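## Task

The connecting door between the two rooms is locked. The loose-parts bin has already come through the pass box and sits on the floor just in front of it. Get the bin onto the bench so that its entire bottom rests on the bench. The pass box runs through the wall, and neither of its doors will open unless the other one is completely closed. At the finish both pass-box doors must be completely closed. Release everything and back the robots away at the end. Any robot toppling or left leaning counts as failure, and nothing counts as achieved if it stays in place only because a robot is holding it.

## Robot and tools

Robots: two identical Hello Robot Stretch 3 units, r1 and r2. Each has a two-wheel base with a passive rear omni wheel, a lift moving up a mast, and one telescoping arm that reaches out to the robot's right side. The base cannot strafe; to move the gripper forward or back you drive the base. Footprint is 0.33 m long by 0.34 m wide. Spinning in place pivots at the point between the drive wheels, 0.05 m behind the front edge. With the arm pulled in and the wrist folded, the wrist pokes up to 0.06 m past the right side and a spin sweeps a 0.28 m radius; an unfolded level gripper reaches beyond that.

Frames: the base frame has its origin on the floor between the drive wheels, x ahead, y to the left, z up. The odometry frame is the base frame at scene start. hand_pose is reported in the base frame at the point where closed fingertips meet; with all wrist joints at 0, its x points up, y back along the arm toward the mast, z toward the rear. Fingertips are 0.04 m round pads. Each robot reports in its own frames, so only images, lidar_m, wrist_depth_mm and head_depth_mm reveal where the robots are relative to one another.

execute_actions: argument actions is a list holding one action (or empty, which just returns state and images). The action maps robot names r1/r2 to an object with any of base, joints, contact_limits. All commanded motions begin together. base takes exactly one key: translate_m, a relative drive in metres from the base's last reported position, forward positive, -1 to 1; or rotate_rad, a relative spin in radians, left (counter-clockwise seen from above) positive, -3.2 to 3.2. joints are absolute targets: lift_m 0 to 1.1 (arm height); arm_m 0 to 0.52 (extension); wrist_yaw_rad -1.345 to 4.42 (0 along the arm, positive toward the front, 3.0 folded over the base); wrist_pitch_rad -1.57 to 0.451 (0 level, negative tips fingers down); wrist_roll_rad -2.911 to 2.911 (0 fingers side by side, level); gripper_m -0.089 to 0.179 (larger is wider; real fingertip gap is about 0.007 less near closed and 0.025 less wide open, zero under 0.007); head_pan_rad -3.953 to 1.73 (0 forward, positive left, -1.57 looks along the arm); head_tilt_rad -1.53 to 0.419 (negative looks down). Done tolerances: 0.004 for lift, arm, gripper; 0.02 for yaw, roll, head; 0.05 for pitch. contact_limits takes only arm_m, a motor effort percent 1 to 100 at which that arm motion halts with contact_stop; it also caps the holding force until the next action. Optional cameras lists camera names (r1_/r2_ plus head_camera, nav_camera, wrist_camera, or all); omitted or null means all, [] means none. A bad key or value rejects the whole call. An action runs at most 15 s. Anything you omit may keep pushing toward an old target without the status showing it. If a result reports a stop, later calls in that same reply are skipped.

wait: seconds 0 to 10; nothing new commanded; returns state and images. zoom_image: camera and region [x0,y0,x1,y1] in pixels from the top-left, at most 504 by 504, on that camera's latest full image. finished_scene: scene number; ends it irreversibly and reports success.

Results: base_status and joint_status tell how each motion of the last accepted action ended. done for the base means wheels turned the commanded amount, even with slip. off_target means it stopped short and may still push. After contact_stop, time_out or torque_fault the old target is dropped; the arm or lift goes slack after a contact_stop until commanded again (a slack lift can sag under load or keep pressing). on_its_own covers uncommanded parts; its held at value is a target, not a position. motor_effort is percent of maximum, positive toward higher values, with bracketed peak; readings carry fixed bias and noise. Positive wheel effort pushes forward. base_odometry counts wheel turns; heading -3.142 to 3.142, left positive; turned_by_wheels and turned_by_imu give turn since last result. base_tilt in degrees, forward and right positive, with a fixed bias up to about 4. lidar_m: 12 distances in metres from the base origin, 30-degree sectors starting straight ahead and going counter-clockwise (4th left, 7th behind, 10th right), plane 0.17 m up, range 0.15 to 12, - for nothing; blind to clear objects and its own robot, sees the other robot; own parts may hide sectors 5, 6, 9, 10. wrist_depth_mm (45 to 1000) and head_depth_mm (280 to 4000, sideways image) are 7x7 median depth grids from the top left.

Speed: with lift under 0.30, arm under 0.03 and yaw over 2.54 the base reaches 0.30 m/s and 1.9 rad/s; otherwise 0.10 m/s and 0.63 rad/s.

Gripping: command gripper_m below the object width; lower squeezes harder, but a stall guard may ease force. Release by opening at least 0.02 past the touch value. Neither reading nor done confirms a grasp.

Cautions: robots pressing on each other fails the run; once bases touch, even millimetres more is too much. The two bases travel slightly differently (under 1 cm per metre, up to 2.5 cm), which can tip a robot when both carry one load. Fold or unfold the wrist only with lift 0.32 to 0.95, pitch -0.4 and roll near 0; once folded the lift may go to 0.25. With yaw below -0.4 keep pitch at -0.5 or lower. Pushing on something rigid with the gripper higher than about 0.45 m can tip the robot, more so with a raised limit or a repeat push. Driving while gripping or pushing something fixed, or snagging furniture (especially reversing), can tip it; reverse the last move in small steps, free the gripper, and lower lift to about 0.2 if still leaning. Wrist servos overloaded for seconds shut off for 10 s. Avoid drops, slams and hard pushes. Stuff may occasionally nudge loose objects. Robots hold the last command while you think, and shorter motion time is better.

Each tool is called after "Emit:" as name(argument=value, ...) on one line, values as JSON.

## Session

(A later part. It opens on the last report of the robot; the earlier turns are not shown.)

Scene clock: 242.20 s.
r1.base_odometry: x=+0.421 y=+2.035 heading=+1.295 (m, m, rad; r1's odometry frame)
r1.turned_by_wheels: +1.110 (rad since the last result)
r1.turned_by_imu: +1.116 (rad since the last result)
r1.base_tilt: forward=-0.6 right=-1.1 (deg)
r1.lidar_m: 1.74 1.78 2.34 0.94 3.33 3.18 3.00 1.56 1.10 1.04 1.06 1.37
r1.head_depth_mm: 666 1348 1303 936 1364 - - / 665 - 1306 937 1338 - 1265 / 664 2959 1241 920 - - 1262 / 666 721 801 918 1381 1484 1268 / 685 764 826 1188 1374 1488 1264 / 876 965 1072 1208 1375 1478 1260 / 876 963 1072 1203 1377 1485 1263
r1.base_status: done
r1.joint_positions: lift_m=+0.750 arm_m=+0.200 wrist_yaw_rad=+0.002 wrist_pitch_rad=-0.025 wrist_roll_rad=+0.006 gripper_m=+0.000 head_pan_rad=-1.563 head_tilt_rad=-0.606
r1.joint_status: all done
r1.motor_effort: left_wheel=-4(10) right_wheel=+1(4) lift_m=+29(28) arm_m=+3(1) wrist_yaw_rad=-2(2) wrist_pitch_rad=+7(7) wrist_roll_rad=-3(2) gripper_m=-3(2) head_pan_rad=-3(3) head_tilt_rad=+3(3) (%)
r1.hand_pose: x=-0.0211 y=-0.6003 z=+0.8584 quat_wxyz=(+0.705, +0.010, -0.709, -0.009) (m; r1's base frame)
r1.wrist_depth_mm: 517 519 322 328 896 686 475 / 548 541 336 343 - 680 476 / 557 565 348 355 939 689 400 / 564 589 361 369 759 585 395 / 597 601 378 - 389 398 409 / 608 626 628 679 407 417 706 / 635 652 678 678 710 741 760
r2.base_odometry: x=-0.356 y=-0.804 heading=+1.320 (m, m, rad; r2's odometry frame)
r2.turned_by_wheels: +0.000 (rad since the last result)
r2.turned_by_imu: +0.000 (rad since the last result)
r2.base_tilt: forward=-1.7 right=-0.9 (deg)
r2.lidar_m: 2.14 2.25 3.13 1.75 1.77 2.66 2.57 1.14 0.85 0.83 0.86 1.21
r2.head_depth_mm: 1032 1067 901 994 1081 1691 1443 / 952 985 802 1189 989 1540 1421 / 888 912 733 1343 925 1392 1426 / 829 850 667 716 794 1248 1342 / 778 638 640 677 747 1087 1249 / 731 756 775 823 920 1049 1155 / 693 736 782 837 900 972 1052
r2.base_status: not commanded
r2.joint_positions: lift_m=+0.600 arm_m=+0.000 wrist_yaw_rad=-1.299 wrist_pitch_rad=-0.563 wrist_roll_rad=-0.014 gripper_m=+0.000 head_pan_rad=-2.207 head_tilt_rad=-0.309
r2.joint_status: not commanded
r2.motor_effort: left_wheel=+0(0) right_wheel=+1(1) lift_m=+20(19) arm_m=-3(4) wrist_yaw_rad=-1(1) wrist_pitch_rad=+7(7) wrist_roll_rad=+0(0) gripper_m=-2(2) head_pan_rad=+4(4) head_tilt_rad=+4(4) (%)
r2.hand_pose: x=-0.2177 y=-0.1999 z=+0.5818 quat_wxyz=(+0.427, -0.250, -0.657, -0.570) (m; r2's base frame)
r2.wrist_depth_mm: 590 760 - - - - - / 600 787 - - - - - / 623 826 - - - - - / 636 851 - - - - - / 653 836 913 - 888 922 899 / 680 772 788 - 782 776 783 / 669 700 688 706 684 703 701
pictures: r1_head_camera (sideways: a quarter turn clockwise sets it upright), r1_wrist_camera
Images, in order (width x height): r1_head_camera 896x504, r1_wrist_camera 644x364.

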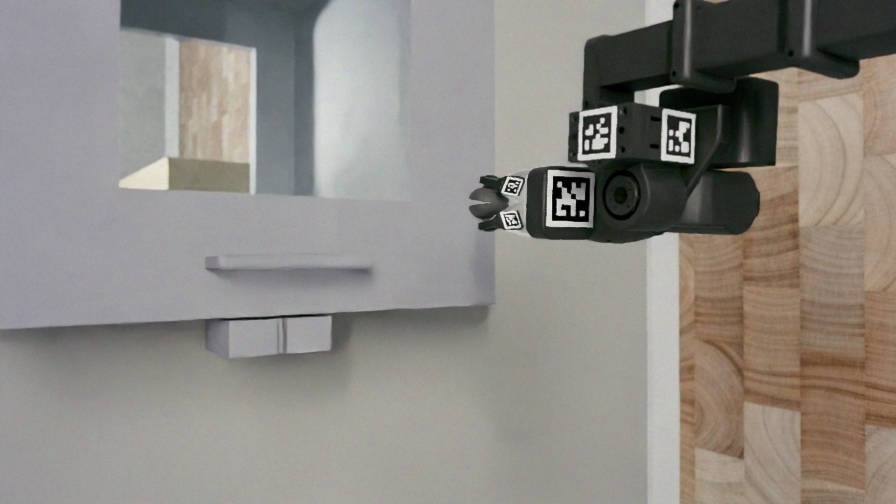

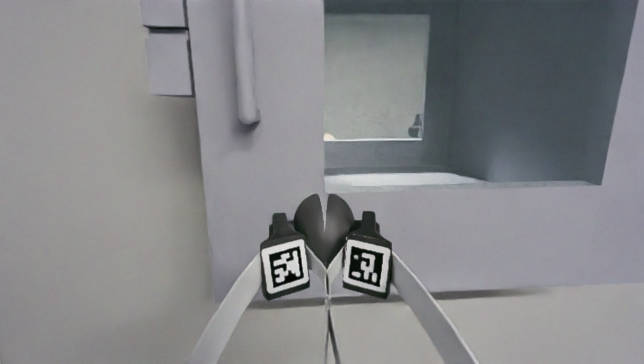

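Emit:
execute_actions(actions=[{"r1":{"base":{"translate_m":0.06},"joints":{"arm_m":0.34}}}], cameras=[])

Emit:
execute_actions(actions=[{"r1":{"joints":{"arm_m":0.42},"contact_limits":{"arm_m":11}}}], cameras=["r1_head_camera","r1_wrist_camera"])

Scene clock: 247.97 s.
r1.base_odometry: x=+0.437 y=+2.092 heading=+1.295 (m, m, rad; r1's odometry frame)
r1.turned_by_wheels: +0.000 (rad since the last result)
r1.turned_by_imu: +0.000 (rad since the last result)
r1.base_tilt: forward=-0.6 right=-1.2 (deg)
r1.lidar_m: 1.68 1.72 2.26 0.93 3.35 3.22 3.06 1.56 1.09 1.03 1.06 1.37
r1.head_depth_mm: 664 - 1306 931 1376 - - / 661 - 1303 906 - 1483 1267 / 664 723 801 880 1438 1483 1262 / 682 750 810 1143 1375 1483 1269 / 875 950 1068 1201 1371 1480 1263 / 875 962 1067 1200 1372 1482 1262 / 871 964 1067 1203 1365 1470 1262
r1.base_status: done
r1.joint_positions: lift_m=+0.750 arm_m=+0.340 wrist_yaw_rad=+0.002 wrist_pitch_rad=-0.025 wrist_roll_rad=+0.006 gripper_m=+0.000 head_pan_rad=-1.563 head_tilt_rad=-0.606
r1.joint_status: all done
r1.motor_effort: left_wheel=-3(6) right_wheel=+2(4) lift_m=+29(28) arm_m=+3(7) wrist_yaw_rad=-2(2) wrist_pitch_rad=+7(7) wrist_roll_rad=-2(2) gripper_m=-2(3) head_pan_rad=-2(3) head_tilt_rad=+3(4) (%)
r1.hand_pose: x=-0.0211 y=-0.7403 z=+0.8584 quat_wxyz=(+0.705, +0.010, -0.709, -0.009) (m; r1's base frame)
r1.wrist_depth_mm: 397 196 194 195 205 745 530 / 407 416 200 203 210 764 535 / 427 432 210 214 218 770 530 / 440 445 221 220 228 687 534 / 448 459 228 - 239 248 251 / 472 490 476 241 245 250 256 / 488 506 245 247 254 262 268
r2.base_odometry: x=-0.356 y=-0.804 heading=+1.320 (m, m, rad; r2's odometry frame)
r2.turned_by_wheels: +0.000 (rad since the last result)
r2.turned_by_imu: +0.000 (rad since the last result)
r2.base_tilt: forward=-1.7 right=-0.9 (deg)
r2.lidar_m: 2.15 2.25 3.14 1.75 1.77 2.66 2.58 1.14 0.85 0.83 0.86 1.21
r2.head_depth_mm: 1033 1067 897 993 1078 1691 1446 / 955 991 802 1195 986 1552 1437 / 888 916 728 1344 919 1383 1430 / 829 852 667 717 792 1250 1352 / 779 639 639 677 743 1081 1251 / 733 757 772 828 916 1052 1145 / 693 735 781 835 896 964 1050
r2.base_status: not commanded
r2.joint_positions: lift_m=+0.600 arm_m=+0.000 wrist_yaw_rad=-1.299 wrist_pitch_rad=-0.563 wrist_roll_rad=-0.014 gripper_m=+0.000 head_pan_rad=-2.207 head_tilt_rad=-0.309
r2.joint_status: not commanded
r2.motor_effort: left_wheel=+0(0) right_wheel=+1(0) lift_m=+19(20) arm_m=-3(3) wrist_yaw_rad=-1(1) wrist_pitch_rad=+6(7) wrist_roll_rad=+0(0) gripper_m=-3(2) head_pan_rad=+4(4) head_tilt_rad=+3(4) (%)
r2.hand_pose: x=-0.2177 y=-0.1999 z=+0.5818 quat_wxyz=(+0.427, -0.250, -0.657, -0.570) (m; r2's base frame)
r2.wrist_depth_mm: 590 760 - - - - - / 611 781 - - - - - / 632 836 - - - - - / 644 860 - - - - - / 661 840 919 - 903 930 922 / 683 785 801 - 784 788 798 / 674 690 690 686 693 689 692
pictures: none
No camera images: the call's "cameras" was empty. Leave "cameras" out to get every camera's image.

Scene clock: 249.80 s.
r1.base_odometry: x=+0.437 y=+2.092 heading=+1.295 (m, m, rad; r1's odometry frame)
r1.turned_by_wheels: +0.000 (rad since the last result)
r1.turned_by_imu: +0.000 (rad since the last result)
r1.base_tilt: forward=-0.6 right=-1.2 (deg)
r1.lidar_m: 1.68 1.71 2.26 0.93 3.34 3.23 3.06 1.56 1.09 1.03 1.06 1.37
r1.head_depth_mm: 665 - 1308 933 1362 - - / 663 - 1312 898 1435 1493 1262 / 662 727 799 - 1421 1495 1264 / 681 751 811 1164 1383 1485 1267 / 874 947 1070 1204 1374 1488 1267 / 875 961 1067 1203 1377 1486 1256 / 872 958 1069 1202 1369 1481 1257
r1.base_status: not commanded
r1.joint_positions: lift_m=+0.750 arm_m=+0.382 wrist_yaw_rad=+0.003 wrist_pitch_rad=-0.026 wrist_roll_rad=+0.006 gripper_m=+0.000 head_pan_rad=-1.563 head_tilt_rad=-0.605
r1.joint_status: arm_m contact_stop (moved +0.042 of +0.080)
r1.on_its_own: arm_m is slack since a contact_stop, until your next command for it (your +0.420 is given up)
r1.motor_effort: left_wheel=-1(7) right_wheel=+0(2) lift_m=+29(29) arm_m=+0(10) wrist_yaw_rad=-5(5) wrist_pitch_rad=+7(9) wrist_roll_rad=-2(3) gripper_m=-3(2) head_pan_rad=-3(2) head_tilt_rad=+3(4) (%)
r1.contact_limits: arm_m 11 (drawing in: default 21, maximum 35; extending or still: default 29, maximum 48)
r1.hand_pose: x=-0.0207 y=-0.7824 z=+0.8581 quat_wxyz=(+0.705, +0.011, -0.709, -0.008) (m; r1's base frame)
r1.wrist_depth_mm: 360 154 158 158 164 717 534 / 372 160 163 164 169 753 537 / 388 394 168 171 176 760 543 / 399 410 175 177 184 690 544 / 416 419 181 - 191 442 447 / 424 440 192 195 198 201 207 / 448 457 200 201 206 211 217
r2.base_odometry: x=-0.356 y=-0.804 heading=+1.320 (m, m, rad; r2's odometry frame)
r2.turned_by_wheels: +0.000 (rad since the last result)
r2.turned_by_imu: +0.000 (rad since the last result)
r2.base_tilt: forward=-1.7 right=-1.0 (deg)
r2.lidar_m: 2.15 2.25 3.16 1.76 1.77 2.65 2.57 1.14 0.85 0.82 0.86 1.20
r2.head_depth_mm: 1033 1066 896 991 1087 1695 1443 / 957 988 800 1190 990 1559 1445 / 883 913 732 1340 919 1390 1429 / 825 854 664 716 790 1248 1349 / 780 638 640 678 746 1091 1251 / 733 754 771 827 921 1043 1147 / 691 736 783 836 896 967 1056
r2.base_status: not commanded
r2.joint_positions: lift_m=+0.600 arm_m=+0.000 wrist_yaw_rad=-1.299 wrist_pitch_rad=-0.563 wrist_roll_rad=-0.014 gripper_m=+0.000 head_pan_rad=-2.207 head_tilt_rad=-0.309
r2.joint_status: not commanded
r2.motor_effort: left_wheel=+0(0) right_wheel=+1(0) lift_m=+20(20) arm_m=-3(3) wrist_yaw_rad=-1(1) wrist_pitch_rad=+7(7) wrist_roll_rad=+0(0) gripper_m=-2(2) head_pan_rad=+4(4) head_tilt_rad=+3(4) (%)
r2.hand_pose: x=-0.2177 y=-0.1999 z=+0.5818 quat_wxyz=(+0.427, -0.250, -0.657, -0.570) (m; r2's base frame)
r2.wrist_depth_mm: 588 773 - - - - - / 599 789 - - - - - / 621 838 - - - - - / 644 857 - - - - - / 659 847 883 - 872 923 905 / 682 787 803 - 787 776 791 / 672 692 701 693 698 687 695
pictures: r1_head_camera (sideways: a quarter turn clockwise sets it upright), r1_wrist_camera
Images, in order (width x height): r1_head_camera 896x504, r1_wrist_camera 644x364.

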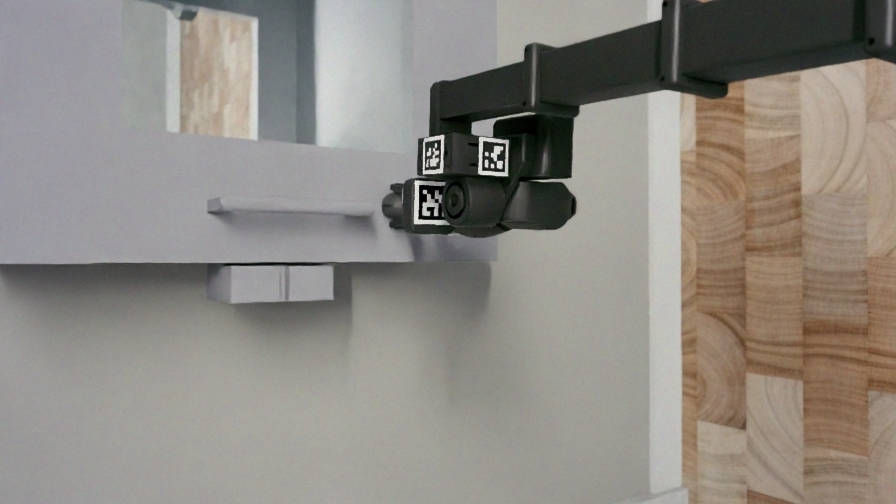

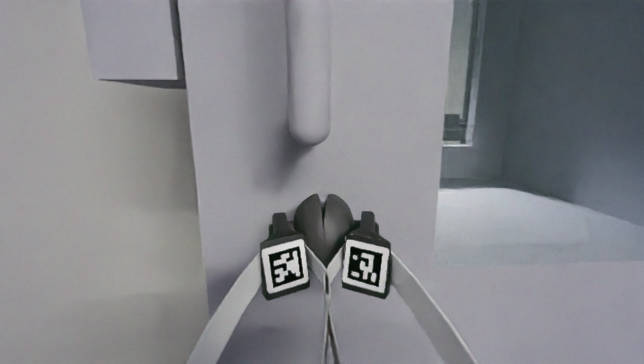

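Emit:
execute_actions(actions=[{"r1":{"joints":{"arm_m":0.2}}}], cameras=[])

Emit:
finished_scene(scene=1)

Scene clock: 255.57 s.
r1.base_odometry: x=+0.437 y=+2.092 heading=+1.295 (m, m, rad; r1's odometry frame)
r1.turned_by_wheels: +0.000 (rad since the last result)
r1.turned_by_imu: +0.000 (rad since the last result)
r1.base_tilt: forward=-0.6 right=-1.3 (deg)
r1.lidar_m: 1.67 1.72 2.26 0.93 3.34 3.21 3.05 1.56 1.09 1.03 1.06 1.37
r1.head_depth_mm: 665 - 1320 930 1353 - - / 663 - 1315 929 1328 - 1262 / 661 729 797 910 - - 1266 / 681 752 808 947 1370 1493 1262 / 874 952 1067 1199 1369 1490 1268 / 875 957 1069 1199 1370 1482 1270 / 874 958 1066 1197 1368 1477 1261
r1.base_status: not commanded
r1.joint_positions: lift_m=+0.750 arm_m=+0.200 wrist_yaw_rad=+0.002 wrist_pitch_rad=-0.025 wrist_roll_rad=+0.005 gripper_m=+0.000 head_pan_rad=-1.563 head_tilt_rad=-0.605
r1.joint_status: all done
r1.motor_effort: left_wheel=-1(1) right_wheel=+0(0) lift_m=+29(29) arm_m=-3(4) wrist_yaw_rad=-4(4) wrist_pitch_rad=+7(7) wrist_roll_rad=-2(3) gripper_m=-3(3) head_pan_rad=-2(3) head_tilt_rad=+3(3) (%)
r1.hand_pose: x=-0.0208 y=-0.6008 z=+0.8583 quat_wxyz=(+0.705, +0.010, -0.709, -0.008) (m; r1's base frame)
r1.wrist_depth_mm: 511 521 323 328 879 769 540 / 532 543 332 336 - 772 544 / 562 558 563 350 934 790 545 / 564 587 596 363 766 683 409 / 599 608 619 - 386 390 403 / 604 621 641 397 409 411 423 / 635 636 656 683 710 707 737
r2.base_odometry: x=-0.356 y=-0.804 heading=+1.320 (m, m, rad; r2's odometry frame)
r2.turned_by_wheels: +0.000 (rad since the last result)
r2.turned_by_imu: +0.000 (rad since the last result)
r2.base_tilt: forward=-1.7 right=-1.0 (deg)
r2.lidar_m: 2.15 2.25 3.13 1.75 1.77 2.65 2.57 1.14 0.85 0.82 0.86 1.20
r2.head_depth_mm: 1025 1067 895 989 1078 1708 1447 / 955 982 802 1187 983 1538 1439 / 886 913 731 1343 923 1402 1427 / 827 853 665 714 791 1251 1343 / 778 638 640 677 746 1088 1253 / 733 756 772 831 918 1047 1149 / 692 737 784 836 896 968 1052
r2.base_status: not commanded
r2.joint_positions: lift_m=+0.600 arm_m=+0.000 wrist_yaw_rad=-1.299 wrist_pitch_rad=-0.563 wrist_roll_rad=-0.014 gripper_m=+0.000 head_pan_rad=-2.207 head_tilt_rad=-0.309
r2.joint_status: not commanded
r2.motor_effort: left_wheel=+0(0) right_wheel=+1(1) lift_m=+20(20) arm_m=-4(3) wrist_yaw_rad=-1(1) wrist_pitch_rad=+7(7) wrist_roll_rad=+0(0) gripper_m=-2(3) head_pan_rad=+4(4) head_tilt_rad=+4(4) (%)
r2.hand_pose: x=-0.2177 y=-0.1999 z=+0.5818 quat_wxyz=(+0.427, -0.250, -0.657, -0.570) (m; r2's base frame)
r2.wrist_depth_mm: 595 783 - - - - - / 601 785 - - - - - / 636 819 - - - - - / 644 846 - - - - - / 672 849 899 - 895 893 920 / 670 786 790 - 776 794 797 / 661 685 688 679 694 702 702
pictures: none
No camera images: the call's "cameras" was empty. Leave "cameras" out to get every camera's image.

The scene is finished: the task was done.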